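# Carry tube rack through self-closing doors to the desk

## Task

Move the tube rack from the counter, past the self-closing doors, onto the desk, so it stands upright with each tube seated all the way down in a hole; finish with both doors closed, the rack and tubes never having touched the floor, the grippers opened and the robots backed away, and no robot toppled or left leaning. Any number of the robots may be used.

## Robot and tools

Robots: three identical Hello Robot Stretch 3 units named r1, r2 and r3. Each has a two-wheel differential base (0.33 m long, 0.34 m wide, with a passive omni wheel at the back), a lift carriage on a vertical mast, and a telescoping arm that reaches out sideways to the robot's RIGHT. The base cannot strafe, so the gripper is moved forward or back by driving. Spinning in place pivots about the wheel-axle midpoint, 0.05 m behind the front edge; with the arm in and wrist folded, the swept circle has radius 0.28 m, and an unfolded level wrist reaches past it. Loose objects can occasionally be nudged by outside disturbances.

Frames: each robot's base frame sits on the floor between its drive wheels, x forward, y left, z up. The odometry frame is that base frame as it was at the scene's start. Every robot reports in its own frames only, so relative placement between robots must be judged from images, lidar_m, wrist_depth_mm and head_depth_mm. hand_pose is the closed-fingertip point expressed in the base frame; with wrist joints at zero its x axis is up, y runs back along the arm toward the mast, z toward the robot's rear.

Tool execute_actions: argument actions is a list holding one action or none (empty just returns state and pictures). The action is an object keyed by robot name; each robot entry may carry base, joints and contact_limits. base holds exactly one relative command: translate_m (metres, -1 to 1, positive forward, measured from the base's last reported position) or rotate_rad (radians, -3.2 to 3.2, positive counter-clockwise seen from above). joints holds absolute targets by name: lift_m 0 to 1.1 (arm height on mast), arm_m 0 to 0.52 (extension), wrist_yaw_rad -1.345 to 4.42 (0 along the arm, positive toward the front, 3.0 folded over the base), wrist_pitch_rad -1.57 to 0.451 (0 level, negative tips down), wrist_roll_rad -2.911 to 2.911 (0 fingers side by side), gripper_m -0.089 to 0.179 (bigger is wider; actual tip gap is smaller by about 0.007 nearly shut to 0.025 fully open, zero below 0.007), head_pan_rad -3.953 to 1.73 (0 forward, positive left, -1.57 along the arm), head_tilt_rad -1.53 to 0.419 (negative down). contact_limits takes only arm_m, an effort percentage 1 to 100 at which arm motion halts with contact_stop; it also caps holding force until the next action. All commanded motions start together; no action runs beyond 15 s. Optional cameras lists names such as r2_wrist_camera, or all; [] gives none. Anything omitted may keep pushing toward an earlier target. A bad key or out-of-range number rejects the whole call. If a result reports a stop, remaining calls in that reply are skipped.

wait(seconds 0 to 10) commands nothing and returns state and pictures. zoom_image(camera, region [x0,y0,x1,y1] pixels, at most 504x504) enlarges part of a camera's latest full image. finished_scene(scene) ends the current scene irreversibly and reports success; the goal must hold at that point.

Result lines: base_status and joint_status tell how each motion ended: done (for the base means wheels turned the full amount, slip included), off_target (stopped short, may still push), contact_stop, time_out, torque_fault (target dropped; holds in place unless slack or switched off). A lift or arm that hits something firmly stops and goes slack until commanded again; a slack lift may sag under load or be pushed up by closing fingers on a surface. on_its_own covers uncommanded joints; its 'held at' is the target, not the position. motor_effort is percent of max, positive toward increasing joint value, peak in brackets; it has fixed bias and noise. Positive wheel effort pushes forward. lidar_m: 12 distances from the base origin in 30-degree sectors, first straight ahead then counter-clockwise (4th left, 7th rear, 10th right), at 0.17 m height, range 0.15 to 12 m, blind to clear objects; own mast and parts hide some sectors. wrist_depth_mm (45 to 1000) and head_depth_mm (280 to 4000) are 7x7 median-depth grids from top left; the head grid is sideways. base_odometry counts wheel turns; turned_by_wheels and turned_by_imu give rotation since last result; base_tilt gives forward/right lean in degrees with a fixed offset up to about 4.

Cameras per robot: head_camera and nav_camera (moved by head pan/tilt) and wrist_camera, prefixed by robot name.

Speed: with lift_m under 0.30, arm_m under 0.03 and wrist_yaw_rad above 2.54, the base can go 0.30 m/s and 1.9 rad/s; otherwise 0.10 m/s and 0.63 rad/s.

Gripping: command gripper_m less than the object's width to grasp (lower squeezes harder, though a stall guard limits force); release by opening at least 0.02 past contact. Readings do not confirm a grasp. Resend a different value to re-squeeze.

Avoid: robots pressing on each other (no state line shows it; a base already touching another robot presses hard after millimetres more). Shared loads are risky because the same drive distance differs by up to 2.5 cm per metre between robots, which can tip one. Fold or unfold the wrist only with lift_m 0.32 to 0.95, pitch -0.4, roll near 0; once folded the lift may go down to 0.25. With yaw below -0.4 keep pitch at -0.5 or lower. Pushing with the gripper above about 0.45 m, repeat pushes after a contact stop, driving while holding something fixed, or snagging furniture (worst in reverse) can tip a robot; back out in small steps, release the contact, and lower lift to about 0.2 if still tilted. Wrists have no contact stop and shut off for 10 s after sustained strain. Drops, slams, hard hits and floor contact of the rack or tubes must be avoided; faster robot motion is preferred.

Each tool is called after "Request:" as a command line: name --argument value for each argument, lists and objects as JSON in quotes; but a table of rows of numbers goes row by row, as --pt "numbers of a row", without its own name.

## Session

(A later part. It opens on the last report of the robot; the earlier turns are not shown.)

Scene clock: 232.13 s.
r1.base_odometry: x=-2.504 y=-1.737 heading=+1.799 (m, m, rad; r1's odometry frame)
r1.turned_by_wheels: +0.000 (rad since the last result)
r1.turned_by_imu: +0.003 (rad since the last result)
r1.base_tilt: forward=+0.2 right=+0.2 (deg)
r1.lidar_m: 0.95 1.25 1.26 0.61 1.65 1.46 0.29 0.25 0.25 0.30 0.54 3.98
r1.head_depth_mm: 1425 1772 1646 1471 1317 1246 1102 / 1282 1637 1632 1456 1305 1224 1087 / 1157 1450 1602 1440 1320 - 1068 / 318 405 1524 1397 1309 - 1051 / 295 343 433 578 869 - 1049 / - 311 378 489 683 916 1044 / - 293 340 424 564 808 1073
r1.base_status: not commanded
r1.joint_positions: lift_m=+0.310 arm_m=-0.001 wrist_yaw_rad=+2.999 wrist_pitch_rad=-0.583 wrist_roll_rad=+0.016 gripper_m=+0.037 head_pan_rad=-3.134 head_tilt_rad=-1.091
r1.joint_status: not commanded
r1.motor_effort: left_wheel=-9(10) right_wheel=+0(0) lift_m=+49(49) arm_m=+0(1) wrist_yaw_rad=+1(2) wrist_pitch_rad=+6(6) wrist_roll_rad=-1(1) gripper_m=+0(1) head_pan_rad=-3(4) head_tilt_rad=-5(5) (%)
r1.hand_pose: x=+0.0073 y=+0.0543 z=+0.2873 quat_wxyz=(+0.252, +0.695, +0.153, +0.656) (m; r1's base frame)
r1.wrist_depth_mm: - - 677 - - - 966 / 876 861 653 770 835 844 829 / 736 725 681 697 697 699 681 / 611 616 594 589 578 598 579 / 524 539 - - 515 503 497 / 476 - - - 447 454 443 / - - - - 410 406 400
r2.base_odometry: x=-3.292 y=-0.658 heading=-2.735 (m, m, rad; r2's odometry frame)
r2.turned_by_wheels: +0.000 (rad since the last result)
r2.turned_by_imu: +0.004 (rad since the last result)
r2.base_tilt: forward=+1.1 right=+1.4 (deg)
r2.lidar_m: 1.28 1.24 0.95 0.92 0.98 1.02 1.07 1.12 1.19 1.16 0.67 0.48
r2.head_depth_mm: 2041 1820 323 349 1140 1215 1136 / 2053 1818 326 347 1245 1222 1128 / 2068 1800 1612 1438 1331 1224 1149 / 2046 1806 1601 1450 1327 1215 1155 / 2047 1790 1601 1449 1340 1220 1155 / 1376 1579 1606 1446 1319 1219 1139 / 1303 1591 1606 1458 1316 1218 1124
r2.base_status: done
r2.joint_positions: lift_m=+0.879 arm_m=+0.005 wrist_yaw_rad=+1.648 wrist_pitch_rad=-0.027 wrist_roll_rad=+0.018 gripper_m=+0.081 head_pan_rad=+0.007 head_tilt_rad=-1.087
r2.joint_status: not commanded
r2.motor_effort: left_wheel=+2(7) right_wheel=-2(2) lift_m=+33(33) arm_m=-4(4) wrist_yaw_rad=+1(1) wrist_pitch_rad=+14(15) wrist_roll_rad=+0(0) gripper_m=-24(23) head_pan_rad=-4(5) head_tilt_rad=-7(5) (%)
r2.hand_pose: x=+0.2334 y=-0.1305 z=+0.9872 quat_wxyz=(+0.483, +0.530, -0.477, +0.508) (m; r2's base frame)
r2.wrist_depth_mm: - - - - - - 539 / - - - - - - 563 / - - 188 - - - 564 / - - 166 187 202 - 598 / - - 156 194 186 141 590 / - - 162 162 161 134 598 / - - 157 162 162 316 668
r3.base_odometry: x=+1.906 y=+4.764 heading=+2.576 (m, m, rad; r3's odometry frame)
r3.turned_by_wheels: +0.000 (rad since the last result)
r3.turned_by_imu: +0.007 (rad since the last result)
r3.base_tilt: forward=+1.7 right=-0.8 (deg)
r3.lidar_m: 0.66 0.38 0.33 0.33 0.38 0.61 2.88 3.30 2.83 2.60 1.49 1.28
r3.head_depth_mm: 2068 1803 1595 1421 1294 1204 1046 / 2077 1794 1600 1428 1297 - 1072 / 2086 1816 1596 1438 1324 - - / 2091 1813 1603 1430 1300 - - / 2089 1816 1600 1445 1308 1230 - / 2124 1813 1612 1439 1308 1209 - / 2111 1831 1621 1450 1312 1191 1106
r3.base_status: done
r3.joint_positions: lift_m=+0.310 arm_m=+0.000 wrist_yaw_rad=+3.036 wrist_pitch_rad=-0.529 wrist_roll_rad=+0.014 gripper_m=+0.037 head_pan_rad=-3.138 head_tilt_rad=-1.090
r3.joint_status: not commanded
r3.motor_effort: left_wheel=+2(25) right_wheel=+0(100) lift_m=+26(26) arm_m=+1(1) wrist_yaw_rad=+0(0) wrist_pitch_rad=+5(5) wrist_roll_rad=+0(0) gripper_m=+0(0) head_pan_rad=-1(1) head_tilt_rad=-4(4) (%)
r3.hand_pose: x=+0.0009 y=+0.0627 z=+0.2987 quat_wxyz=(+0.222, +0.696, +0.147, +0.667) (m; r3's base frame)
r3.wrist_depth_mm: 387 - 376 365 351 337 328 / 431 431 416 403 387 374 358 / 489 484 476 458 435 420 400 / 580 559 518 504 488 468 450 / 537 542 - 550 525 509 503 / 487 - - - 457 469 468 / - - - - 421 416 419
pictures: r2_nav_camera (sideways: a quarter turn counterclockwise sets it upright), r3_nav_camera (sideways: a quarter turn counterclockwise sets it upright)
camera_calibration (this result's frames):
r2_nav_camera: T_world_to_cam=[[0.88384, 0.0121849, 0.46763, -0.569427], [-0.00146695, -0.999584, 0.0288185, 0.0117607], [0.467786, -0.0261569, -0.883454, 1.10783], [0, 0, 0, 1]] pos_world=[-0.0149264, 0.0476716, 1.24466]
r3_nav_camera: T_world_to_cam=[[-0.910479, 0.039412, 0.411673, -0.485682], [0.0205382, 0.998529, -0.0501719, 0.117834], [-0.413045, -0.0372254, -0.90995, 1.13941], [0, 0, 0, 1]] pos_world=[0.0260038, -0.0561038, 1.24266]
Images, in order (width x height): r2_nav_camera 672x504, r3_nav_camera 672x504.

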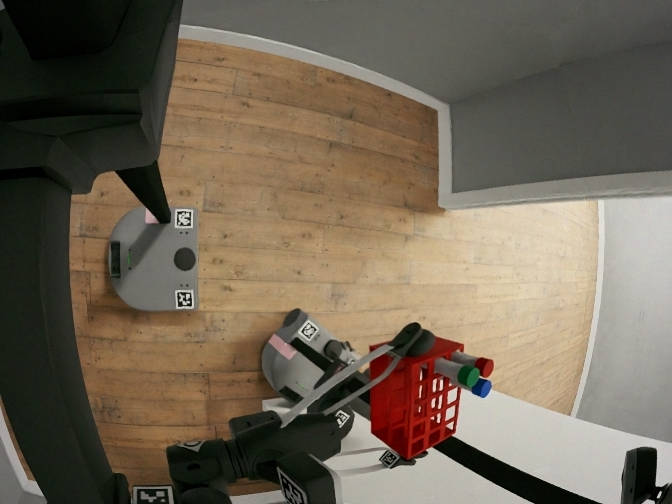

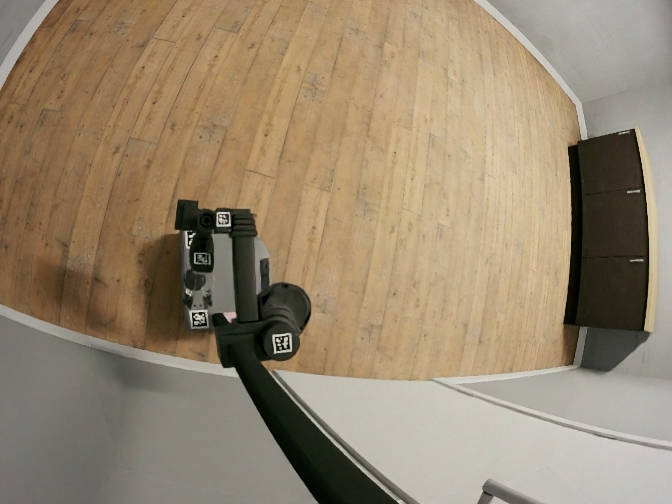

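Request:
execute_actions --actions '[{"r2":{"base":{"rotate_rad":0.3}}}]' --cameras '[]'

Request:
execute_actions --actions '[{"r2":{"base":{"translate_m":0.65}},"r3":{"base":{"translate_m":0.25}}}]' --cameras '[]'

Request:
execute_actions --actions '[{"r2":{"base":{"rotate_rad":-0.6}}}]' --cameras '["r2_nav_camera"]'

Scene clock: 241.03 s.
r1.base_odometry: x=-2.504 y=-1.737 heading=+1.799 (m, m, rad; r1's odometry frame)
r1.turned_by_wheels: +0.000 (rad since the last result)
r1.turned_by_imu: +0.001 (rad since the last result)
r1.base_tilt: forward=+0.2 right=+0.1 (deg)
r1.lidar_m: 0.95 1.25 1.26 0.61 1.62 1.46 0.29 0.25 0.25 0.30 0.54 3.97
r1.head_depth_mm: 1420 1777 1639 1469 1323 1246 1099 / 1281 1641 1624 1459 1314 1225 1089 / 1158 1448 1618 1442 1325 - 1070 / 318 405 1530 1389 1307 - 1049 / 295 343 433 579 870 - 1050 / - 311 378 490 683 919 1043 / - 294 340 424 562 808 1072
r1.base_status: not commanded
r1.joint_positions: lift_m=+0.310 arm_m=-0.001 wrist_yaw_rad=+2.999 wrist_pitch_rad=-0.583 wrist_roll_rad=+0.016 gripper_m=+0.037 head_pan_rad=-3.134 head_tilt_rad=-1.091
r1.joint_status: not commanded
r1.motor_effort: left_wheel=-10(9) right_wheel=+0(0) lift_m=+49(49) arm_m=+1(1) wrist_yaw_rad=+0(2) wrist_pitch_rad=+6(5) wrist_roll_rad=-1(0) gripper_m=+0(0) head_pan_rad=-3(4) head_tilt_rad=-5(4) (%)
r1.hand_pose: x=+0.0073 y=+0.0543 z=+0.2873 quat_wxyz=(+0.252, +0.695, +0.153, +0.656) (m; r1's base frame)
r1.wrist_depth_mm: - - 672 - - - 957 / 872 807 639 816 840 852 837 / 730 711 671 693 679 677 665 / 608 623 587 583 583 583 574 / 523 539 - - 519 510 495 / 477 - - - 437 452 449 / - - - - 407 396 400
r2.base_odometry: x=-3.292 y=-0.658 heading=-2.435 (m, m, rad; r2's odometry frame)
r2.turned_by_wheels: +0.300 (rad since the last result)
r2.turned_by_imu: +0.304 (rad since the last result)
r2.base_tilt: forward=+1.1 right=+1.3 (deg)
r2.lidar_m: 1.28 1.01 0.93 0.93 1.08 1.02 1.07 1.22 1.16 0.67 0.48 1.30
r2.head_depth_mm: 2068 1812 322 349 1335 1200 1128 / 2062 1817 327 347 1323 1218 1131 / 1392 1716 1606 1435 1335 1223 1155 / 1386 1661 1602 1466 1328 1220 1153 / 1441 1713 1608 1460 1326 1221 1148 / 1499 1730 1605 1450 1329 1224 1142 / 1472 1638 1601 1445 1323 1208 1125
r2.base_status: done
r2.joint_positions: lift_m=+0.879 arm_m=+0.005 wrist_yaw_rad=+1.648 wrist_pitch_rad=-0.027 wrist_roll_rad=+0.018 gripper_m=+0.081 head_pan_rad=+0.007 head_tilt_rad=-1.087
r2.joint_status: not commanded
r2.motor_effort: left_wheel=-2(6) right_wheel=+4(7) lift_m=+33(33) arm_m=-3(3) wrist_yaw_rad=+1(2) wrist_pitch_rad=+15(15) wrist_roll_rad=+0(0) gripper_m=-24(24) head_pan_rad=-5(4) head_tilt_rad=-5(7) (%)
r2.hand_pose: x=+0.2334 y=-0.1305 z=+0.9872 quat_wxyz=(+0.483, +0.530, -0.477, +0.508) (m; r2's base frame)
r2.wrist_depth_mm: 826 - - - - - - / 849 - - - - - - / 855 - 189 - - - - / 871 - 165 189 201 - - / 846 - 156 197 186 141 - / 885 - 162 162 161 135 - / 851 - 156 161 161 - -
r3.base_odometry: x=+1.906 y=+4.764 heading=+2.576 (m, m, rad; r3's odometry frame)
r3.turned_by_wheels: +0.000 (rad since the last result)
r3.turned_by_imu: +0.001 (rad since the last result)
r3.base_tilt: forward=+1.7 right=-0.8 (deg)
r3.lidar_m: 0.67 0.38 0.33 0.33 0.38 0.66 2.88 3.30 2.83 2.60 1.49 1.28
r3.head_depth_mm: 2060 1791 1581 1430 1300 1200 1045 / 2066 1798 1590 1435 1299 - 1068 / 2084 1806 1600 1427 1326 - - / 2100 1814 1594 1442 1304 - - / 2079 1816 1618 1440 1306 1225 - / 2088 1820 1616 1443 1314 1211 - / 2107 1832 1615 1441 1312 1201 1105
r3.base_status: not commanded
r3.joint_positions: lift_m=+0.310 arm_m=+0.000 wrist_yaw_rad=+3.036 wrist_pitch_rad=-0.529 wrist_roll_rad=+0.014 gripper_m=+0.037 head_pan_rad=-3.138 head_tilt_rad=-1.090
r3.joint_status: not commanded
r3.motor_effort: left_wheel=+1(2) right_wheel=+0(1) lift_m=+26(26) arm_m=+1(0) wrist_yaw_rad=+0(0) wrist_pitch_rad=+5(5) wrist_roll_rad=+0(0) gripper_m=+0(0) head_pan_rad=-1(0) head_tilt_rad=-4(4) (%)
r3.hand_pose: x=+0.0009 y=+0.0627 z=+0.2987 quat_wxyz=(+0.222, +0.696, +0.147, +0.667) (m; r3's base frame)
r3.wrist_depth_mm: 399 - 375 361 348 338 329 / 460 431 414 404 388 376 360 / 518 497 470 453 435 417 400 / 598 574 520 508 486 470 453 / 540 541 - 559 521 509 497 / 483 - - - 456 468 469 / - - - - 420 422 416
pictures: none
No camera images: the call's "cameras" was empty. Leave "cameras" out to get every camera's image.

Scene clock: 248.83 s.
r1.base_odometry: x=-2.504 y=-1.737 heading=+1.799 (m, m, rad; r1's odometry frame)
r1.turned_by_wheels: +0.000 (rad since the last result)
r1.turned_by_imu: +0.002 (rad since the last result)
r1.base_tilt: forward=+0.2 right=+0.1 (deg)
r1.lidar_m: 0.95 0.52 0.64 1.54 1.62 1.45 0.29 0.25 0.25 0.30 0.54 3.96
r1.head_depth_mm: 1430 1776 1641 1463 1320 1250 1107 / 1274 1637 1630 1450 1314 1220 1091 / 1158 1452 1617 1451 1323 - 1069 / 318 405 1529 1389 1315 - 1051 / 295 344 433 578 871 - 1045 / - 311 378 489 684 918 1039 / - 294 340 424 562 807 1072
r1.base_status: not commanded
r1.joint_positions: lift_m=+0.310 arm_m=-0.001 wrist_yaw_rad=+2.999 wrist_pitch_rad=-0.583 wrist_roll_rad=+0.016 gripper_m=+0.037 head_pan_rad=-3.134 head_tilt_rad=-1.091
r1.joint_status: not commanded
r1.motor_effort: left_wheel=-9(9) right_wheel=+0(0) lift_m=+49(49) arm_m=+1(0) wrist_yaw_rad=+1(1) wrist_pitch_rad=+6(6) wrist_roll_rad=-1(1) gripper_m=-1(1) head_pan_rad=-4(4) head_tilt_rad=-4(4) (%)
r1.hand_pose: x=+0.0073 y=+0.0543 z=+0.2873 quat_wxyz=(+0.252, +0.695, +0.153, +0.656) (m; r1's base frame)
r1.wrist_depth_mm: - - - - - - 895 / 884 901 860 861 864 521 521 / 727 721 708 686 658 438 430 / 605 599 582 586 567 426 386 / 533 531 - - 519 489 422 / 471 - - - 443 444 439 / - - - - 405 402 407
r2.base_odometry: x=-3.787 y=-1.080 heading=-2.435 (m, m, rad; r2's odometry frame)
r2.turned_by_wheels: +0.000 (rad since the last result)
r2.turned_by_imu: +0.003 (rad since the last result)
r2.base_tilt: forward=+1.2 right=+1.3 (deg)
r2.lidar_m: 0.63 0.76 0.69 0.70 0.86 1.58 1.69 1.53 0.51 0.80 0.95 3.85
r2.head_depth_mm: 2064 1815 322 349 1332 1231 1136 / 632 812 327 346 1332 1222 1133 / 643 760 950 1352 1324 1223 1159 / 675 811 1021 1354 1327 1217 1150 / 706 854 1093 1392 1325 1219 1156 / 739 904 1159 1436 1328 1219 1143 / 772 957 1259 1426 1326 1219 1124
r2.base_status: done
r2.joint_positions: lift_m=+0.879 arm_m=+0.005 wrist_yaw_rad=+1.648 wrist_pitch_rad=-0.027 wrist_roll_rad=+0.018 gripper_m=+0.081 head_pan_rad=+0.007 head_tilt_rad=-1.087
r2.joint_status: not commanded
r2.motor_effort: left_wheel=-3(4) right_wheel=+4(6) lift_m=+33(33) arm_m=-3(4) wrist_yaw_rad=+2(1) wrist_pitch_rad=+15(15) wrist_roll_rad=+0(0) gripper_m=-23(25) head_pan_rad=-4(4) head_tilt_rad=-6(6) (%)
r2.hand_pose: x=+0.2334 y=-0.1305 z=+0.9872 quat_wxyz=(+0.483, +0.530, -0.477, +0.508) (m; r2's base frame)
r2.wrist_depth_mm: 642 732 652 537 - - - / 642 778 665 552 - - - / 650 783 187 539 - - - / 658 810 170 188 200 - - / 677 801 156 196 186 142 - / 678 790 163 161 161 135 - / 667 880 157 162 162 - -
r3.base_odometry: x=+1.695 y=+4.898 heading=+2.576 (m, m, rad; r3's odometry frame)
r3.turned_by_wheels: +0.000 (rad since the last result)
r3.turned_by_imu: +0.003 (rad since the last result)
r3.base_tilt: forward=+1.7 right=-0.8 (deg)
r3.lidar_m: 0.53 0.31 0.26 0.26 0.31 0.53 3.14 3.35 2.90 2.11 1.21 1.04
r3.head_depth_mm: 2054 1810 1595 1422 1255 1118 884 / 2093 1807 1598 1438 1297 - 1071 / 2080 1799 1610 1435 1320 - - / 2087 1812 1603 1442 1306 - - / 2100 1824 1610 1432 1313 1222 - / 2104 1824 1620 1436 1318 1202 - / 2101 1834 1609 1446 1315 1203 1102
r3.base_status: done
r3.joint_positions: lift_m=+0.310 arm_m=+0.000 wrist_yaw_rad=+3.036 wrist_pitch_rad=-0.529 wrist_roll_rad=+0.014 gripper_m=+0.037 head_pan_rad=-3.138 head_tilt_rad=-1.090
r3.joint_status: not commanded
r3.motor_effort: left_wheel=+1(7) right_wheel=+0(4) lift_m=+26(26) arm_m=+1(0) wrist_yaw_rad=+0(0) wrist_pitch_rad=+5(5) wrist_roll_rad=+0(1) gripper_m=+0(0) head_pan_rad=-2(3) head_tilt_rad=-4(3) (%)
r3.hand_pose: x=+0.0009 y=+0.0627 z=+0.2987 quat_wxyz=(+0.222, +0.696, +0.147, +0.667) (m; r3's base frame)
r3.wrist_depth_mm: 335 - 309 302 289 281 270 / 378 371 345 333 325 308 299 / 436 420 391 375 363 345 332 / 501 480 448 429 409 390 376 / 540 524 - 460 449 435 419 / 483 - - - 458 472 455 / - - - - 418 418 417
pictures: none
No camera images: the call's "cameras" was empty. Leave "cameras" out to get every camera's image.

Scene clock: 250.73 s.
r1.base_odometry: x=-2.504 y=-1.737 heading=+1.799 (m, m, rad; r1's odometry frame)
r1.turned_by_wheels: +0.000 (rad since the last result)
r1.turned_by_imu: +0.000 (rad since the last result)
r1.base_tilt: forward=+0.2 right=+0.2 (deg)
r1.lidar_m: 0.95 0.52 1.25 1.54 1.63 1.45 0.29 0.25 0.25 0.30 0.54 3.96
r1.head_depth_mm: 1437 1777 1630 1470 1318 1244 1102 / 1272 1641 1629 1457 1312 1224 1089 / 1154 1448 1621 1448 1321 - 1066 / 318 405 1520 1394 1312 - 1047 / 295 344 433 578 869 - 1048 / - 311 378 489 683 917 1045 / - 293 340 424 562 808 1070
r1.base_status: not commanded
r1.joint_positions: lift_m=+0.310 arm_m=-0.001 wrist_yaw_rad=+2.999 wrist_pitch_rad=-0.583 wrist_roll_rad=+0.016 gripper_m=+0.037 head_pan_rad=-3.134 head_tilt_rad=-1.091
r1.joint_status: not commanded
r1.motor_effort: left_wheel=-9(10) right_wheel=-1(0) lift_m=+49(49) arm_m=+1(0) wrist_yaw_rad=+1(1) wrist_pitch_rad=+5(6) wrist_roll_rad=-1(1) gripper_m=+0(1) head_pan_rad=-3(4) head_tilt_rad=-4(4) (%)
r1.hand_pose: x=+0.0073 y=+0.0543 z=+0.2873 quat_wxyz=(+0.252, +0.695, +0.153, +0.656) (m; r1's base frame)
r1.wrist_depth_mm: - - - - - - 899 / 884 866 840 864 848 520 520 / 684 714 703 685 662 465 426 / 601 622 597 581 600 487 403 / 521 530 - - 536 492 488 / 475 - - - 449 450 443 / - - - - 400 399 396
r2.base_odometry: x=-3.787 y=-1.080 heading=-3.035 (m, m, rad; r2's odometry frame)
r2.turned_by_wheels: -0.600 (rad since the last result)
r2.turned_by_imu: -0.608 (rad since the last result)
r2.base_tilt: forward=+1.1 right=+1.3 (deg)
r2.lidar_m: 3.84 0.63 0.74 0.69 0.69 0.81 1.46 1.67 1.59 0.52 0.80 0.90
r2.head_depth_mm: 2061 1811 322 350 1322 1223 1133 / 2045 1795 328 347 1329 1224 1123 / 2047 1810 1606 1437 1327 1218 1152 / 2034 1788 1612 1458 1327 1222 1150 / 2056 1800 1612 1448 1322 1226 1154 / 2033 1792 1615 1398 1320 1216 1141 / 2037 1796 916 1133 1319 1222 1127
r2.base_status: done
r2.joint_positions: lift_m=+0.879 arm_m=+0.005 wrist_yaw_rad=+1.648 wrist_pitch_rad=-0.027 wrist_roll_rad=+0.018 gripper_m=+0.081 head_pan_rad=+0.007 head_tilt_rad=-1.087
r2.joint_status: not commanded
r2.motor_effort: left_wheel=+3(6) right_wheel=-2(5) lift_m=+33(34) arm_m=-4(4) wrist_yaw_rad=+2(2) wrist_pitch_rad=+14(15) wrist_roll_rad=+0(0) gripper_m=-23(24) head_pan_rad=-4(5) head_tilt_rad=-6(6) (%)
r2.hand_pose: x=+0.2334 y=-0.1305 z=+0.9872 quat_wxyz=(+0.483, +0.530, -0.477, +0.508) (m; r2's base frame)
r2.wrist_depth_mm: 498 567 - - - - 669 / 534 562 - - - - 615 / 545 562 189 - - - 626 / 567 557 169 188 201 - 620 / 582 581 157 194 187 142 637 / 609 614 162 161 160 134 606 / 603 631 156 162 161 866 658
r3.base_odometry: x=+1.695 y=+4.898 heading=+2.576 (m, m, rad; r3's odometry frame)
r3.turned_by_wheels: +0.000 (rad since the last result)
r3.turned_by_imu: +0.000 (rad since the last result)
r3.base_tilt: forward=+1.6 right=-0.6 (deg)
r3.lidar_m: 0.53 0.31 0.26 0.26 0.31 0.53 3.14 3.36 2.89 2.10 1.21 1.04
r3.head_depth_mm: 2074 1809 1593 1421 1249 1118 881 / 2064 1806 1601 1442 1299 - 1070 / 2073 1818 1598 1437 1315 - - / 2086 1820 1594 1435 1306 - - / 2084 1820 1602 1435 1301 1223 - / 2096 1832 1622 1449 1302 1211 - / 2112 1818 1605 1447 1316 1201 1104
r3.base_status: not commanded
r3.joint_positions: lift_m=+0.310 arm_m=+0.000 wrist_yaw_rad=+3.036 wrist_pitch_rad=-0.529 wrist_roll_rad=+0.014 gripper_m=+0.037 head_pan_rad=-3.138 head_tilt_rad=-1.090
r3.joint_status: not commanded
r3.motor_effort: left_wheel=+1(1) right_wheel=-1(1) lift_m=+26(26) arm_m=+1(1) wrist_yaw_rad=+1(0) wrist_pitch_rad=+5(5) wrist_roll_rad=+0(0) gripper_m=+0(0) head_pan_rad=-1(1) head_tilt_rad=-3(4) (%)
r3.hand_pose: x=+0.0009 y=+0.0627 z=+0.2987 quat_wxyz=(+0.222, +0.696, +0.147, +0.667) (m; r3's base frame)
r3.wrist_depth_mm: 335 - 310 299 289 280 270 / 378 369 347 335 321 311 298 / 435 424 391 377 359 345 333 / 500 483 446 429 408 393 374 / 546 527 - 461 449 435 424 / 485 - - - 458 467 458 / - - - - 421 421 420
pictures: r2_nav_camera (sideways: a quarter turn counterclockwise sets it upright)
camera_calibration (this result's frames):
r2_nav_camera: T_world_to_cam=[[0.883847, 0.0121818, 0.467617, -0.56941], [-0.00147014, -0.999584, 0.0288186, 0.0117606], [0.467773, -0.0261587, -0.883461, 1.10784], [0, 0, 0, 1]] pos_world=[-0.0149271, 0.0476717, 1.24466]
Images, in order (width x height): r2_nav_camera 672x504.

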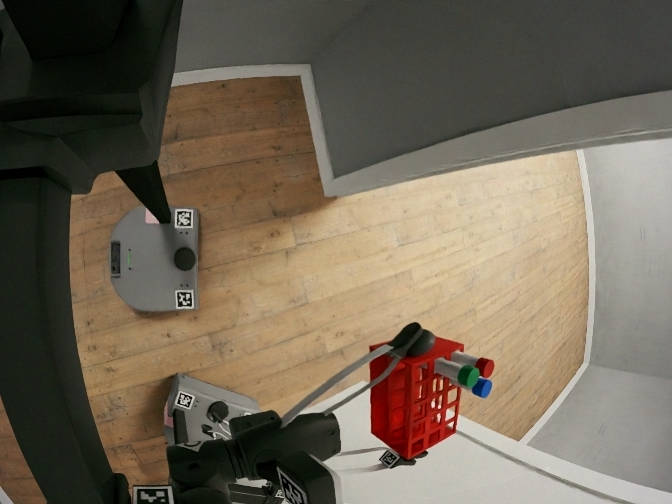

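Request:
execute_actions --actions '[{"r2":{"base":{"translate_m":0.95}}}]' --cameras '[]'

Request:
execute_actions --actions '[{"r2":{"base":{"rotate_rad":1.15}},"r1":{"base":{"rotate_rad":0.75}}}]' --cameras '[]'

Request:
execute_actions --actions '[{"r2":{"base":{"translate_m":1.0},"joints":{"lift_m":1.0,"head_tilt_rad":-0.9}},"r1":{"base":{"translate_m":0.85}}}]' --cameras '["r2_nav_camera","r1_nav_camera"]'

Scene clock: 267.70 s.
r1.base_odometry: x=-2.504 y=-1.737 heading=+1.799 (m, m, rad; r1's odometry frame)
r1.turned_by_wheels: +0.000 (rad since the last result)
r1.turned_by_imu: +0.004 (rad since the last result)
r1.base_tilt: forward=+0.2 right=+0.1 (deg)
r1.lidar_m: 0.95 1.25 1.26 1.54 1.62 1.45 0.29 0.25 0.25 0.30 0.54 1.00
r1.head_depth_mm: 1424 1779 1648 1469 1322 1251 1103 / 1274 1641 1620 1447 1318 1224 1083 / 1150 1452 1616 1447 1323 - 1064 / 318 405 1529 1393 1320 - 1052 / 295 343 432 579 867 - 1050 / - 310 379 489 681 916 1045 / - 293 340 424 563 810 1071
r1.base_status: not commanded
r1.joint_positions: lift_m=+0.310 arm_m=-0.001 wrist_yaw_rad=+2.999 wrist_pitch_rad=-0.583 wrist_roll_rad=+0.016 gripper_m=+0.037 head_pan_rad=-3.134 head_tilt_rad=-1.091
r1.joint_status: not commanded
r1.motor_effort: left_wheel=-9(10) right_wheel=+0(0) lift_m=+49(49) arm_m=+0(0) wrist_yaw_rad=+1(0) wrist_pitch_rad=+6(6) wrist_roll_rad=-1(1) gripper_m=-1(1) head_pan_rad=-4(4) head_tilt_rad=-5(5) (%)
r1.hand_pose: x=+0.0073 y=+0.0543 z=+0.2873 quat_wxyz=(+0.252, +0.695, +0.153, +0.656) (m; r1's base frame)
r1.wrist_depth_mm: - - - - - - 946 / 879 868 864 843 850 859 829 / 727 721 696 725 684 692 684 / 614 599 594 587 576 591 568 / 527 530 - - 525 501 517 / 472 - - - 441 444 445 / - - - - 406 405 404
r2.base_odometry: x=-4.731 y=-1.181 heading=-3.035 (m, m, rad; r2's odometry frame)
r2.turned_by_wheels: +0.000 (rad since the last result)
r2.turned_by_imu: +0.004 (rad since the last result)
r2.base_tilt: forward=+1.1 right=+1.3 (deg)
r2.lidar_m: 2.96 2.96 2.67 2.13 0.37 0.38 1.94 0.99 0.62 0.62 2.21 2.60
r2.head_depth_mm: 2055 1805 322 350 1337 1221 1126 / 2065 1797 327 347 1334 1223 1133 / 2061 1791 1603 1435 1326 1228 1151 / 2037 1809 1614 1455 1330 1225 1147 / 2057 1812 1613 1457 1330 1221 1158 / 2017 1801 1604 1455 1322 1212 1140 / 2033 1792 1597 1451 1323 1225 1123
r2.base_status: done
r2.joint_positions: lift_m=+0.879 arm_m=+0.005 wrist_yaw_rad=+1.648 wrist_pitch_rad=-0.027 wrist_roll_rad=+0.018 gripper_m=+0.081 head_pan_rad=+0.007 head_tilt_rad=-1.087
r2.joint_status: not commanded
r2.motor_effort: left_wheel=+3(6) right_wheel=-1(1) lift_m=+33(33) arm_m=-4(4) wrist_yaw_rad=+1(1) wrist_pitch_rad=+15(15) wrist_roll_rad=+0(0) gripper_m=-24(24) head_pan_rad=-5(5) head_tilt_rad=-6(6) (%)
r2.hand_pose: x=+0.2334 y=-0.1305 z=+0.9872 quat_wxyz=(+0.483, +0.530, -0.477, +0.508) (m; r2's base frame)
r2.wrist_depth_mm: - - - - - - - / - - - - - - - / - - 188 - - - - / - - 169 189 201 - - / - - 156 196 187 142 - / - - 162 161 161 135 - / - - 156 162 162 - -
r3.base_odometry: x=+1.695 y=+4.898 heading=+2.576 (m, m, rad; r3's odometry frame)
r3.turned_by_wheels: +0.000 (rad since the last result)
r3.turned_by_imu: +0.003 (rad since the last result)
r3.base_tilt: forward=+1.7 right=-0.8 (deg)
r3.lidar_m: 0.53 0.31 0.26 0.26 0.31 0.53 3.14 3.37 2.90 2.10 1.21 1.04
r3.head_depth_mm: 2072 1791 1584 1432 1251 1127 881 / 2082 1810 1599 1427 1303 - 1069 / 2081 1794 1591 1438 1323 - - / 2099 1817 1600 1433 1309 - - / 2095 1823 1616 1438 1308 1224 - / 2086 1830 1617 1448 1312 1209 - / 2122 1820 1610 1450 1314 1195 1101
r3.base_status: not commanded
r3.joint_positions: lift_m=+0.310 arm_m=+0.000 wrist_yaw_rad=+3.036 wrist_pitch_rad=-0.529 wrist_roll_rad=+0.014 gripper_m=+0.037 head_pan_rad=-3.138 head_tilt_rad=-1.090
r3.joint_status: not commanded
r3.motor_effort: left_wheel=+1(1) right_wheel=-1(1) lift_m=+26(26) arm_m=+0(1) wrist_yaw_rad=+1(1) wrist_pitch_rad=+5(5) wrist_roll_rad=+0(0) gripper_m=+0(0) head_pan_rad=-2(2) head_tilt_rad=-4(4) (%)
r3.hand_pose: x=+0.0009 y=+0.0627 z=+0.2987 quat_wxyz=(+0.222, +0.696, +0.147, +0.667) (m; r3's base frame)
r3.wrist_depth_mm: 339 - 310 300 291 279 271 / 375 371 342 333 324 310 299 / 437 418 389 380 359 346 330 / 500 478 442 428 411 391 372 / 537 526 - 458 448 438 420 / 486 - - - 458 471 458 / - - - - 416 417 417
pictures: none
No camera images: the call's "cameras" was empty. Leave "cameras" out to get every camera's image.

Scene clock: 270.47 s.
r1.base_odometry: x=-2.504 y=-1.737 heading=+2.549 (m, m, rad; r1's odometry frame)
r1.turned_by_wheels: +0.750 (rad since the last result)
r1.turned_by_imu: +0.743 (rad since the last result)
r1.base_tilt: forward=+0.2 right=+0.1 (deg)
r1.lidar_m: 1.24 1.32 1.66 1.56 1.14 0.29 0.28 0.28 0.38 1.01 0.88 1.04
r1.head_depth_mm: - 303 376 516 1302 1242 1100 / - 303 378 515 812 1223 1087 / - 303 379 514 747 - 1069 / - 303 377 514 743 - 1053 / - 302 377 514 801 - 1047 / - 302 377 512 804 1190 1042 / - 302 376 511 801 1169 1078
r1.base_status: done
r1.joint_positions: lift_m=+0.310 arm_m=-0.001 wrist_yaw_rad=+2.999 wrist_pitch_rad=-0.583 wrist_roll_rad=+0.016 gripper_m=+0.037 head_pan_rad=-3.134 head_tilt_rad=-1.091
r1.joint_status: not commanded
r1.motor_effort: left_wheel=-15(26) right_wheel=+0(5) lift_m=+49(49) arm_m=+1(0) wrist_yaw_rad=+1(0) wrist_pitch_rad=+6(6) wrist_roll_rad=-1(1) gripper_m=-1(0) head_pan_rad=-3(4) head_tilt_rad=-4(5) (%)
r1.hand_pose: x=+0.0073 y=+0.0543 z=+0.2873 quat_wxyz=(+0.252, +0.695, +0.153, +0.656) (m; r1's base frame)
r1.wrist_depth_mm: - - - - - - - / 876 845 838 837 849 859 813 / 713 708 710 691 708 685 664 / 357 604 595 601 596 602 577 / 350 541 - - 532 511 510 / 323 - - - 446 442 445 / - - - - 410 397 401
r2.base_odometry: x=-4.731 y=-1.181 heading=-1.885 (m, m, rad; r2's odometry frame)
r2.turned_by_wheels: +1.150 (rad since the last result)
r2.turned_by_imu: +1.164 (rad since the last result)
r2.base_tilt: forward=+1.1 right=+1.3 (deg)
r2.lidar_m: 2.68 1.29 0.37 0.40 2.46 0.95 0.62 0.62 2.23 2.80 2.96 2.98
r2.head_depth_mm: 2044 1807 322 349 1335 1226 1130 / 2065 1821 327 347 1334 1224 1129 / 2051 1810 1618 1434 1335 1219 1155 / 2047 1792 1610 1459 1326 1217 1151 / 2039 1815 1604 1457 1325 1217 1160 / 2022 1797 1593 1455 1323 1225 1138 / 2034 1800 1601 1449 1322 1212 1125
r2.base_status: done
r2.joint_positions: lift_m=+0.879 arm_m=+0.005 wrist_yaw_rad=+1.648 wrist_pitch_rad=-0.027 wrist_roll_rad=+0.018 gripper_m=+0.081 head_pan_rad=+0.007 head_tilt_rad=-1.087
r2.joint_status: not commanded
r2.motor_effort: left_wheel=-2(5) right_wheel=+4(7) lift_m=+33(33) arm_m=-3(4) wrist_yaw_rad=+1(2) wrist_pitch_rad=+15(14) wrist_roll_rad=+0(0) gripper_m=-23(23) head_pan_rad=-5(5) head_tilt_rad=-6(5) (%)
r2.hand_pose: x=+0.2334 y=-0.1305 z=+0.9872 quat_wxyz=(+0.483, +0.530, -0.477, +0.508) (m; r2's base frame)
r2.wrist_depth_mm: - - - - - - - / - - - - - - - / - - 193 - - - - / - - 165 188 201 - - / - - 158 196 186 141 - / - - 162 161 161 136 - / 965 - 157 162 161 - -
r3.base_odometry: x=+1.695 y=+4.898 heading=+2.576 (m, m, rad; r3's odometry frame)
r3.turned_by_wheels: +0.000 (rad since the last result)
r3.turned_by_imu: +0.000 (rad since the last result)
r3.base_tilt: forward=+1.7 right=-0.8 (deg)
r3.lidar_m: 0.53 0.31 0.26 0.26 0.30 0.53 3.15 3.37 2.89 2.10 1.21 1.04
r3.head_depth_mm: 2073 1787 1585 1432 1245 1122 880 / 2057 1803 1597 1430 1303 - 1068 / 2094 1817 1624 1441 1325 - - / 2080 1799 1611 1428 1302 - - / 2088 1818 1618 1447 1302 1224 - / 2092 1802 1608 1440 1315 1209 - / 2099 1824 1615 1446 1312 1197 1100
r3.base_status: not commanded
r3.joint_positions: lift_m=+0.310 arm_m=+0.000 wrist_yaw_rad=+3.036 wrist_pitch_rad=-0.529 wrist_roll_rad=+0.014 gripper_m=+0.037 head_pan_rad=-3.138 head_tilt_rad=-1.090
r3.joint_status: not commanded
r3.motor_effort: left_wheel=+1(1) right_wheel=-1(1) lift_m=+26(26) arm_m=+1(1) wrist_yaw_rad=+1(1) wrist_pitch_rad=+5(5) wrist_roll_rad=+0(0) gripper_m=+0(0) head_pan_rad=-2(1) head_tilt_rad=-4(4) (%)
r3.hand_pose: x=+0.0009 y=+0.0627 z=+0.2987 quat_wxyz=(+0.222, +0.696, +0.147, +0.667) (m; r3's base frame)
r3.wrist_depth_mm: 337 - 309 300 289 280 269 / 378 372 344 334 322 310 297 / 436 420 392 376 362 344 333 / 497 483 446 431 406 394 373 / 544 525 - 461 451 435 421 / 485 - - - 463 468 459 / - - - - 419 417 417
pictures: none
No camera images: the call's "cameras" was empty. Leave "cameras" out to get every camera's image.

Scene clock: 281.40 s.
r1.base_odometry: x=-3.209 y=-1.262 heading=+2.549 (m, m, rad; r1's odometry frame)
r1.turned_by_wheels: +0.000 (rad since the last result)
r1.turned_by_imu: +0.002 (rad since the last result)
r1.base_tilt: forward=+0.2 right=+0.1 (deg)
r1.lidar_m: 0.40 0.42 0.61 1.49 1.66 1.73 1.69 0.90 0.66 0.74 0.54 0.41
r1.head_depth_mm: 1584 1807 1633 1463 1322 1248 1099 / 1613 1825 1637 1451 1315 1233 1091 / 1616 1788 1613 1436 1320 - 1068 / 1644 1800 1590 1436 1319 - 1053 / 1652 1805 1589 1426 1289 - 1049 / 1673 1784 1572 1410 1278 1194 1045 / 1684 1739 1560 1409 1270 1172 1078
r1.base_status: done
r1.joint_positions: lift_m=+0.310 arm_m=-0.001 wrist_yaw_rad=+2.999 wrist_pitch_rad=-0.583 wrist_roll_rad=+0.016 gripper_m=+0.037 head_pan_rad=-3.134 head_tilt_rad=-1.091
r1.joint_status: not commanded
r1.motor_effort: left_wheel=-4(6) right_wheel=+3(5) lift_m=+49(49) arm_m=+0(0) wrist_yaw_rad=+2(1) wrist_pitch_rad=+6(6) wrist_roll_rad=-1(1) gripper_m=-1(1) head_pan_rad=-4(3) head_tilt_rad=-5(5) (%)
r1.hand_pose: x=+0.0073 y=+0.0543 z=+0.2873 quat_wxyz=(+0.252, +0.695, +0.153, +0.656) (m; r1's base frame)
r1.wrist_depth_mm: - - - - - 704 485 / 867 904 855 840 835 702 478 / 735 709 707 727 701 660 477 / 604 592 600 592 596 592 474 / 523 538 - - 527 502 477 / 482 - - - 446 452 435 / - - - - 399 401 405
r2.base_odometry: x=-5.041 y=-2.132 heading=-1.885 (m, m, rad; r2's odometry frame)
r2.turned_by_wheels: +0.000 (rad since the last result)
r2.turned_by_imu: +0.004 (rad since the last result)
r2.base_tilt: forward=+1.1 right=+1.3 (deg)
r2.lidar_m: 1.68 1.28 1.26 0.84 0.78 0.79 1.19 2.11 3.02 2.54 2.35 2.39
r2.head_depth_mm: 2626 - - - 1418 1285 1157 / 2433 2349 2001 1592 1456 1289 1153 / 1692 2202 1937 1665 1452 1289 1150 / 2061 2236 1953 1656 1460 1281 1153 / 1940 2156 1940 1658 1442 1280 1155 / 1812 2041 1937 1651 1438 1286 1151 / 1685 1906 1925 1649 1454 1276 1149
r2.base_status: done
r2.joint_positions: lift_m=+0.999 arm_m=+0.005 wrist_yaw_rad=+1.648 wrist_pitch_rad=-0.027 wrist_roll_rad=+0.018 gripper_m=+0.081 head_pan_rad=+0.007 head_tilt_rad=-0.902
r2.joint_status: all done
r2.motor_effort: left_wheel=-3(4) right_wheel=+3(7) lift_m=+33(35) arm_m=-4(3) wrist_yaw_rad=+1(2) wrist_pitch_rad=+14(15) wrist_roll_rad=+0(0) gripper_m=-23(24) head_pan_rad=-4(5) head_tilt_rad=+2(18) (%)
r2.hand_pose: x=+0.2334 y=-0.1305 z=+1.1071 quat_wxyz=(+0.483, +0.530, -0.477, +0.508) (m; r2's base frame)
r2.wrist_depth_mm: - - - - - - - / - - - - - - - / - - 189 - - - - / - - 165 188 200 - - / - - 157 194 187 142 - / - - 162 161 162 135 - / - - 156 162 162 - -
r3.base_odometry: x=+1.695 y=+4.898 heading=+2.576 (m, m, rad; r3's odometry frame)
r3.turned_by_wheels: +0.000 (rad since the last result)
r3.turned_by_imu: +0.002 (rad since the last result)
r3.base_tilt: forward=+1.7 right=-0.7 (deg)
r3.lidar_m: 0.53 0.31 0.26 0.26 0.30 0.53 3.12 3.36 2.90 2.10 1.21 1.04
r3.head_depth_mm: 2070 1800 1593 1426 1248 1120 881 / 2051 1805 1595 1438 1299 - 1066 / 2083 1798 1605 1443 1320 - - / 2088 1819 1612 1445 1311 - - / 2088 1809 1609 1451 1304 1227 - / 2087 1832 1611 1444 1311 1205 - / 2116 1834 1609 1456 1312 1192 1101
r3.base_status: not commanded
r3.joint_positions: lift_m=+0.310 arm_m=+0.000 wrist_yaw_rad=+3.036 wrist_pitch_rad=-0.529 wrist_roll_rad=+0.014 gripper_m=+0.037 head_pan_rad=-3.138 head_tilt_rad=-1.090
r3.joint_status: not commanded
r3.motor_effort: left_wheel=+1(1) right_wheel=-1(1) lift_m=+26(26) arm_m=+1(0) wrist_yaw_rad=+1(0) wrist_pitch_rad=+5(5) wrist_roll_rad=+0(0) gripper_m=+0(0) head_pan_rad=-2(1) head_tilt_rad=-4(4) (%)
r3.hand_pose: x=+0.0009 y=+0.0627 z=+0.2987 quat_wxyz=(+0.222, +0.696, +0.147, +0.667) (m; r3's base frame)
r3.wrist_depth_mm: 335 - 310 299 289 281 271 / 378 371 345 333 320 309 297 / 432 422 389 376 362 346 331 / 496 482 445 429 408 392 372 / 541 530 - 460 445 435 420 / 488 - - - 463 470 455 / - - - - 418 419 418
pictures: r1_nav_camera (sideways: a quarter turn counterclockwise sets it upright), r2_nav_camera (sideways: a quarter turn counterclockwise sets it upright)
camera_calibration (this result's frames):
r1_nav_camera: T_world_to_cam=[[-0.902098, -0.0456222, 0.429112, -0.512276], [-0.0594338, 0.998055, -0.0188336, 0.0797575], [-0.427418, -0.0424935, -0.903055, 1.13572], [0, 0, 0, 1]] pos_world=[0.0280457, -0.0547126, 1.24695]
r2_nav_camera: T_world_to_cam=[[0.783091, 0.0114782, 0.621801, -0.769657], [-0.00661706, -0.999619, 0.026786, 0.0144316], [0.621872, -0.0250904, -0.782717, 0.975938], [0, 0, 0, 1]] pos_world=[-0.00410131, 0.047747, 1.24207]
Images, in order (width x height): r1_nav_camera 672x504, r2_nav_camera 672x504.

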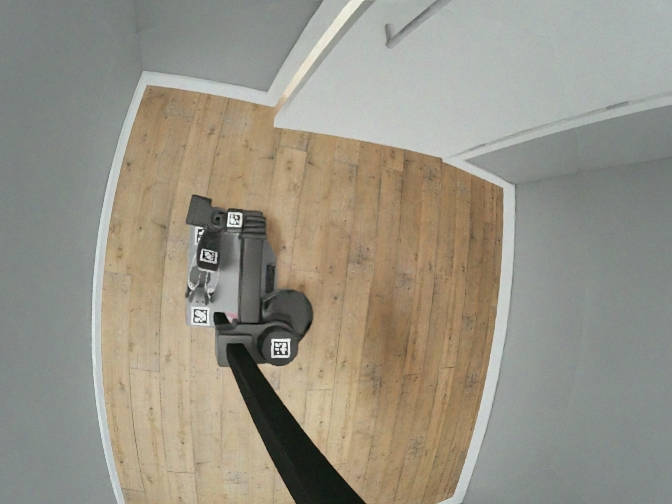

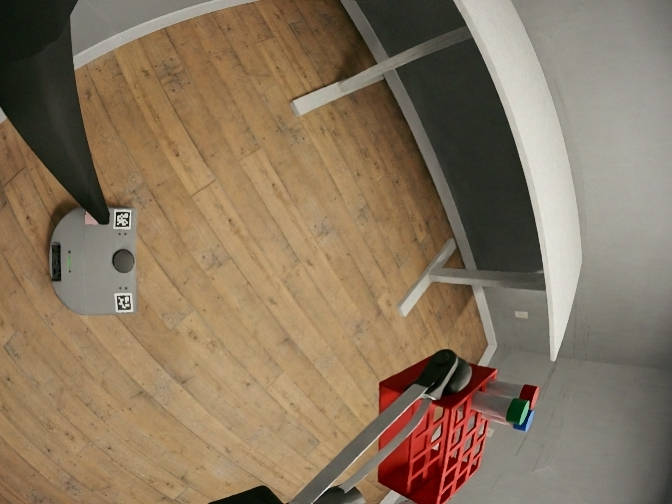

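Request:
execute_actions --actions '[{"r2":{"base":{"translate_m":0.4},"joints":{"lift_m":1.08}}}]' --cameras '[]'

Request:
execute_actions --actions '[{"r2":{"base":{"rotate_rad":2.1},"joints":{"wrist_yaw_rad":1.1,"head_pan_rad":-1.57,"head_tilt_rad":-0.7}}}]' --cameras '[]'

Request:
execute_actions --actions '[{"r2":{"joints":{"wrist_yaw_rad":0.55}}}]' --cameras '["r2_nav_camera","r2_wrist_camera"]'

Scene clock: 293.97 s.
r1.base_odometry: x=-3.209 y=-1.262 heading=+2.549 (m, m, rad; r1's odometry frame)
r1.turned_by_wheels: +0.000 (rad since the last result)
r1.turned_by_imu: +0.003 (rad since the last result)
r1.base_tilt: forward=+0.1 right=+0.2 (deg)
r1.lidar_m: 0.40 0.42 0.61 1.49 1.67 1.73 1.69 0.99 0.74 0.74 0.54 0.41
r1.head_depth_mm: 1588 1808 1636 1467 1323 1241 1101 / 1597 1813 1632 1452 1315 1226 1090 / 1618 1797 1604 1440 1317 - 1070 / 1646 1803 1600 1432 1319 - 1049 / 1657 1801 1588 1424 1282 - 1047 / 1667 1793 1575 1402 1271 1196 1046 / 1684 1740 1561 1400 1269 1169 1077
r1.base_status: not commanded
r1.joint_positions: lift_m=+0.310 arm_m=-0.001 wrist_yaw_rad=+2.999 wrist_pitch_rad=-0.583 wrist_roll_rad=+0.016 gripper_m=+0.037 head_pan_rad=-3.134 head_tilt_rad=-1.091
r1.joint_status: not commanded
r1.motor_effort: left_wheel=-4(3) right_wheel=+3(3) lift_m=+49(49) arm_m=+0(0) wrist_yaw_rad=+0(1) wrist_pitch_rad=+6(5) wrist_roll_rad=+0(0) gripper_m=-1(1) head_pan_rad=-3(3) head_tilt_rad=-5(4) (%)
r1.hand_pose: x=+0.0073 y=+0.0543 z=+0.2873 quat_wxyz=(+0.252, +0.695, +0.153, +0.656) (m; r1's base frame)
r1.wrist_depth_mm: - - - - - 706 482 / 884 877 859 837 841 696 488 / 716 714 710 688 685 649 479 / 606 611 594 595 593 575 476 / 528 538 - - 535 510 471 / 474 - - - 449 446 434 / - - - - 406 403 401
r2.base_odometry: x=-5.165 y=-2.513 heading=-1.886 (m, m, rad; r2's odometry frame)
r2.turned_by_wheels: +0.000 (rad since the last result)
r2.turned_by_imu: +0.001 (rad since the last result)
r2.base_tilt: forward=+1.1 right=+1.3 (deg)
r2.lidar_m: 1.27 1.41 1.01 1.10 1.02 1.03 1.40 2.78 3.37 2.28 2.12 2.15
r2.head_depth_mm: - - 1904 1657 1453 1277 1160 / 836 2187 1932 1640 1448 1293 1161 / 797 1455 1775 1651 1453 1286 1160 / 768 1915 1898 1642 1444 1284 1154 / 740 1787 1923 1659 1451 1284 1154 / 737 1660 1836 1650 1451 1281 1156 / 738 1526 1768 1659 1447 1286 1149
r2.base_status: done
r2.joint_positions: lift_m=+1.079 arm_m=+0.005 wrist_yaw_rad=+1.648 wrist_pitch_rad=-0.027 wrist_roll_rad=+0.018 gripper_m=+0.081 head_pan_rad=+0.007 head_tilt_rad=-0.902
r2.joint_status: all done
r2.motor_effort: left_wheel=-2(4) right_wheel=+3(6) lift_m=+33(35) arm_m=-3(4) wrist_yaw_rad=+1(1) wrist_pitch_rad=+15(15) wrist_roll_rad=+0(0) gripper_m=-24(24) head_pan_rad=-5(5) head_tilt_rad=+2(0) (%)
r2.hand_pose: x=+0.2334 y=-0.1305 z=+1.1871 quat_wxyz=(+0.484, +0.530, -0.477, +0.508) (m; r2's base frame)
r2.wrist_depth_mm: - - - - - - - / - - - - - - - / - - 188 - - - - / - - 164 186 202 - - / 859 940 156 194 187 142 - / 587 660 162 162 162 136 - / - - 156 162 161 - -
r3.base_odometry: x=+1.695 y=+4.898 heading=+2.576 (m, m, rad; r3's odometry frame)
r3.turned_by_wheels: +0.000 (rad since the last result)
r3.turned_by_imu: +0.002 (rad since the last result)
r3.base_tilt: forward=+1.7 right=-0.8 (deg)
r3.lidar_m: 0.53 0.31 0.26 0.26 0.31 0.53 3.15 3.36 2.89 2.11 1.21 1.04
r3.head_depth_mm: 2074 1790 1588 1439 1251 1118 879 / 2048 1802 1589 1433 1299 - 1066 / 2072 1814 1600 1433 1328 - - / 2095 1804 1600 1440 1302 - - / 2094 1805 1621 1444 1300 1228 - / 2106 1815 1610 1444 1308 1211 - / 2115 1839 1612 1446 1310 1196 1104
r3.base_status: not commanded
r3.joint_positions: lift_m=+0.310 arm_m=+0.000 wrist_yaw_rad=+3.036 wrist_pitch_rad=-0.529 wrist_roll_rad=+0.014 gripper_m=+0.037 head_pan_rad=-3.138 head_tilt_rad=-1.090
r3.joint_status: not commanded
r3.motor_effort: left_wheel=+1(1) right_wheel=-1(0) lift_m=+26(26) arm_m=+0(0) wrist_yaw_rad=+1(0) wrist_pitch_rad=+5(5) wrist_roll_rad=+0(0) gripper_m=+0(0) head_pan_rad=-1(1) head_tilt_rad=-4(3) (%)
r3.hand_pose: x=+0.0009 y=+0.0627 z=+0.2987 quat_wxyz=(+0.222, +0.696, +0.147, +0.667) (m; r3's base frame)
r3.wrist_depth_mm: 336 - 308 300 289 280 270 / 379 370 347 336 321 310 298 / 436 419 389 375 363 346 332 / 497 485 439 428 408 393 372 / 547 529 - 463 450 435 426 / 491 - - - 459 474 454 / - - - - 417 421 418
pictures: none
No camera images: the call's "cameras" was empty. Leave "cameras" out to get every camera's image.

Scene clock: 298.23 s.
r1.base_odometry: x=-3.209 y=-1.262 heading=+2.549 (m, m, rad; r1's odometry frame)
r1.turned_by_wheels: +0.000 (rad since the last result)
r1.turned_by_imu: +0.001 (rad since the last result)
r1.base_tilt: forward=+0.2 right=+0.1 (deg)
r1.lidar_m: 0.40 0.42 0.61 1.49 1.67 1.73 1.69 0.99 0.74 0.73 0.54 0.41
r1.head_depth_mm: 1592 1806 1636 1469 1310 1253 1104 / 1596 1804 1636 1447 1315 1227 1086 / 1626 1812 1612 1446 1324 - 1071 / 1639 1815 1599 1425 1317 - 1054 / 1651 1799 1591 1424 1290 - 1045 / 1675 1779 1572 1412 1273 1198 1045 / 1684 1743 1571 1394 1267 1173 1076
r1.base_status: not commanded
r1.joint_positions: lift_m=+0.310 arm_m=-0.001 wrist_yaw_rad=+2.999 wrist_pitch_rad=-0.583 wrist_roll_rad=+0.016 gripper_m=+0.037 head_pan_rad=-3.134 head_tilt_rad=-1.091
r1.joint_status: not commanded
r1.motor_effort: left_wheel=-4(4) right_wheel=+3(3) lift_m=+49(49) arm_m=+0(0) wrist_yaw_rad=+1(1) wrist_pitch_rad=+6(6) wrist_roll_rad=+0(0) gripper_m=+0(0) head_pan_rad=-3(3) head_tilt_rad=-4(4) (%)
r1.hand_pose: x=+0.0073 y=+0.0543 z=+0.2873 quat_wxyz=(+0.252, +0.695, +0.153, +0.656) (m; r1's base frame)
r1.wrist_depth_mm: - - - - - 723 487 / 881 868 882 874 864 675 478 / 718 710 698 702 693 659 478 / 607 603 585 593 580 588 479 / 517 551 - - 520 498 474 / 470 - - - 440 449 431 / - - - - 405 407 405
r2.base_odometry: x=-5.165 y=-2.513 heading=+0.214 (m, m, rad; r2's odometry frame)
r2.turned_by_wheels: +2.100 (rad since the last result)
r2.turned_by_imu: +2.126 (rad since the last result)
r2.base_tilt: forward=+1.1 right=+1.3 (deg)
r2.lidar_m: 1.02 1.03 1.42 2.96 3.31 2.26 2.12 2.15 1.28 1.42 1.01 1.09
r2.head_depth_mm: - - - - - 1415 1236 / - - - - - 1419 1221 / - - - - - 1416 1229 / 1228 917 697 - 1589 1416 1225 / 1229 917 727 - 1574 1412 1231 / 1216 870 - - - 1420 1231 / - - - - 1549 1391 1235
r2.base_status: done
r2.joint_positions: lift_m=+1.079 arm_m=+0.005 wrist_yaw_rad=+1.102 wrist_pitch_rad=-0.027 wrist_roll_rad=+0.018 gripper_m=+0.081 head_pan_rad=-1.563 head_tilt_rad=-0.705
r2.joint_status: all done
r2.motor_effort: left_wheel=-2(6) right_wheel=+4(8) lift_m=+33(33) arm_m=-4(3) wrist_yaw_rad=-2(4) wrist_pitch_rad=+15(15) wrist_roll_rad=+0(0) gripper_m=-24(23) head_pan_rad=-5(60) head_tilt_rad=+3(18) (%)
r2.hand_pose: x=+0.2066 y=-0.2657 z=+1.1871 quat_wxyz=(+0.603, +0.382, -0.602, +0.359) (m; r2's base frame)
r2.wrist_depth_mm: 729 824 927 - - - 969 / 743 830 951 - - - 964 / 774 843 191 - - - 994 / 793 875 166 188 201 - - / 797 866 156 195 186 142 833 / 820 890 162 162 161 135 601 / 829 980 156 162 162 439 427
r3.base_odometry: x=+1.695 y=+4.898 heading=+2.576 (m, m, rad; r3's odometry frame)
r3.turned_by_wheels: +0.000 (rad since the last result)
r3.turned_by_imu: +0.001 (rad since the last result)
r3.base_tilt: forward=+1.7 right=-0.7 (deg)
r3.lidar_m: 0.53 0.31 0.26 0.26 0.31 0.53 3.11 3.37 2.90 2.11 1.20 1.04
r3.head_depth_mm: 2058 1793 1599 1425 1243 1121 882 / 2075 1791 1603 1432 1304 - 1066 / 2088 1803 1586 1437 1316 - - / 2078 1806 1609 1437 1306 - - / 2078 1818 1609 1443 1311 1224 - / 2086 1826 1613 1436 1301 1213 - / 2117 1822 1615 1442 1311 1195 1104
r3.base_status: not commanded
r3.joint_positions: lift_m=+0.310 arm_m=+0.000 wrist_yaw_rad=+3.036 wrist_pitch_rad=-0.529 wrist_roll_rad=+0.014 gripper_m=+0.037 head_pan_rad=-3.138 head_tilt_rad=-1.090
r3.joint_status: not commanded
r3.motor_effort: left_wheel=+1(1) right_wheel=-1(1) lift_m=+26(26) arm_m=+1(1) wrist_yaw_rad=+0(0) wrist_pitch_rad=+5(5) wrist_roll_rad=+0(0) gripper_m=+0(0) head_pan_rad=-1(1) head_tilt_rad=-4(4) (%)
r3.hand_pose: x=+0.0009 y=+0.0627 z=+0.2987 quat_wxyz=(+0.222, +0.696, +0.147, +0.667) (m; r3's base frame)
r3.wrist_depth_mm: 336 - 309 301 290 280 271 / 377 370 344 335 321 309 297 / 436 422 388 379 358 344 331 / 500 485 446 429 405 394 373 / 540 524 - 464 446 435 423 / 488 - - - 460 473 455 / - - - - 418 420 416
pictures: none
No camera images: the call's "cameras" was empty. Leave "cameras" out to get every camera's image.

Scene clock: 299.43 s.
r1.base_odometry: x=-3.209 y=-1.262 heading=+2.549 (m, m, rad; r1's odometry frame)
r1.turned_by_wheels: +0.000 (rad since the last result)
r1.turned_by_imu: +0.000 (rad since the last result)
r1.base_tilt: forward=+0.2 right=+0.1 (deg)
r1.lidar_m: 0.40 0.42 0.61 1.49 1.66 1.73 1.69 0.99 0.74 0.74 0.54 0.41
r1.head_depth_mm: 1586 1804 1642 1463 1322 1245 1103 / 1605 1813 1625 1455 1309 1221 1085 / 1615 1802 1618 1442 1319 - 1068 / 1636 1814 1595 1431 1317 - 1050 / 1652 1822 1583 1412 1286 - 1052 / 1671 1789 1571 1407 1278 1201 1045 / 1681 1743 1561 1405 1270 1174 1078
r1.base_status: not commanded
r1.joint_positions: lift_m=+0.310 arm_m=-0.001 wrist_yaw_rad=+2.999 wrist_pitch_rad=-0.583 wrist_roll_rad=+0.016 gripper_m=+0.037 head_pan_rad=-3.134 head_tilt_rad=-1.091
r1.joint_status: not commanded
r1.motor_effort: left_wheel=-4(4) right_wheel=+2(2) lift_m=+49(49) arm_m=+0(1) wrist_yaw_rad=+1(1) wrist_pitch_rad=+6(6) wrist_roll_rad=+0(1) gripper_m=-1(0) head_pan_rad=-3(3) head_tilt_rad=-4(4) (%)
r1.hand_pose: x=+0.0073 y=+0.0543 z=+0.2873 quat_wxyz=(+0.252, +0.695, +0.153, +0.656) (m; r1's base frame)
r1.wrist_depth_mm: - - - - - 707 475 / 858 881 861 873 842 704 479 / 722 712 702 705 687 659 482 / 586 624 596 599 594 587 465 / 516 541 - - 535 509 471 / 475 - - - 435 445 439 / - - - - 401 401 403
r2.base_odometry: x=-5.165 y=-2.513 heading=+0.214 (m, m, rad; r2's odometry frame)
r2.turned_by_wheels: +0.000 (rad since the last result)
r2.turned_by_imu: +0.000 (rad since the last result)
r2.base_tilt: forward=+1.1 right=+1.4 (deg)
r2.lidar_m: 1.02 1.03 1.42 2.95 3.33 2.26 2.11 2.15 1.28 1.41 1.01 1.09
r2.head_depth_mm: - - - - - 1407 1232 / - - - - - 1380 1232 / - - - - - 1415 1232 / - - - - 1640 1410 1230 / - - - - 1658 1416 1230 / - - - 1807 1676 1413 1228 / - 348 656 1716 1497 1382 1231
r2.base_status: not commanded
r2.joint_positions: lift_m=+1.079 arm_m=+0.005 wrist_yaw_rad=+0.552 wrist_pitch_rad=-0.027 wrist_roll_rad=+0.018 gripper_m=+0.081 head_pan_rad=-1.563 head_tilt_rad=-0.705
r2.joint_status: all done
r2.motor_effort: left_wheel=-3(2) right_wheel=+4(3) lift_m=+34(33) arm_m=-4(4) wrist_yaw_rad=-2(5) wrist_pitch_rad=+15(15) wrist_roll_rad=+0(0) gripper_m=-23(24) head_pan_rad=-5(4) head_tilt_rad=+2(3) (%)
r2.hand_pose: x=+0.1126 y=-0.3678 z=+1.1871 quat_wxyz=(+0.677, +0.204, -0.683, +0.182) (m; r2's base frame)
r2.wrist_depth_mm: 806 - - - - 986 886 / 833 - - - - - 912 / 840 - 187 - - - 944 / 836 - 169 186 201 - 948 / 865 - 156 195 186 142 830 / 868 - 162 162 161 134 589 / 831 - 156 162 161 413 438
r3.base_odometry: x=+1.695 y=+4.898 heading=+2.576 (m, m, rad; r3's odometry frame)
r3.turned_by_wheels: +0.000 (rad since the last result)
r3.turned_by_imu: +0.000 (rad since the last result)
r3.base_tilt: forward=+1.6 right=-0.8 (deg)
r3.lidar_m: 0.53 0.31 0.26 0.26 0.30 0.53 3.15 3.36 2.90 2.11 1.21 1.04
r3.head_depth_mm: 2072 1808 1589 1427 1255 1122 880 / 2068 1817 1602 1434 1296 - 1070 / 2086 1818 1603 1429 1320 - - / 2073 1807 1607 1437 1303 - - / 2097 1815 1606 1440 1305 1227 - / 2084 1830 1599 1452 1310 1203 - / 2100 1821 1612 1438 1313 1191 1105
r3.base_status: not commanded
r3.joint_positions: lift_m=+0.310 arm_m=+0.000 wrist_yaw_rad=+3.036 wrist_pitch_rad=-0.529 wrist_roll_rad=+0.014 gripper_m=+0.037 head_pan_rad=-3.138 head_tilt_rad=-1.090
r3.joint_status: not commanded
r3.motor_effort: left_wheel=+1(1) right_wheel=-1(1) lift_m=+26(26) arm_m=+1(1) wrist_yaw_rad=+0(2) wrist_pitch_rad=+5(5) wrist_roll_rad=+0(0) gripper_m=+0(0) head_pan_rad=-1(1) head_tilt_rad=-3(4) (%)
r3.hand_pose: x=+0.0009 y=+0.0627 z=+0.2987 quat_wxyz=(+0.222, +0.696, +0.147, +0.667) (m; r3's base frame)
r3.wrist_depth_mm: 335 - 311 302 290 280 272 / 379 371 345 335 323 309 299 / 436 420 388 378 359 345 331 / 499 479 449 431 409 393 373 / 542 527 - 464 447 439 423 / 487 - - - 459 472 460 / - - - - 418 417 416
pictures: r2_nav_camera (sideways: a quarter turn counterclockwise sets it upright), r2_wrist_camera
camera_calibration (this result's frames):
r2_nav_camera: T_world_to_cam=[[0.0110528, -0.64596, 0.763291, -0.949331], [-0.999663, 0.0107903, 0.0236071, 0.0246212], [-0.0234854, -0.763295, -0.645623, 0.801577], [0, 0, 0, 1]] pos_world=[0.053931, -0.00165494, 1.24155]
r2_wrist_camera: T_world_to_cam=[[-0.835585, -0.54919, -0.0137224, -0.0870703], [-0.10768, 0.188226, -0.976205, 1.26642], [0.538705, -0.814224, -0.216416, 0.057797], [0, 0, 0, 1]] pos_world=[0.0324781, -0.239131, 1.24759]
Images, in order (width x height): r2_nav_camera 672x504, r2_wrist_camera 644x364.

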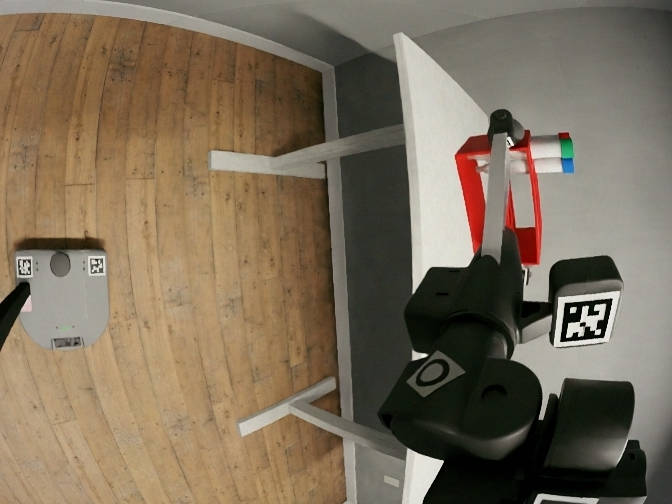

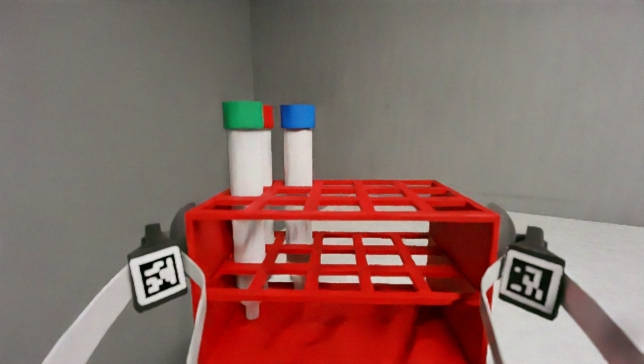

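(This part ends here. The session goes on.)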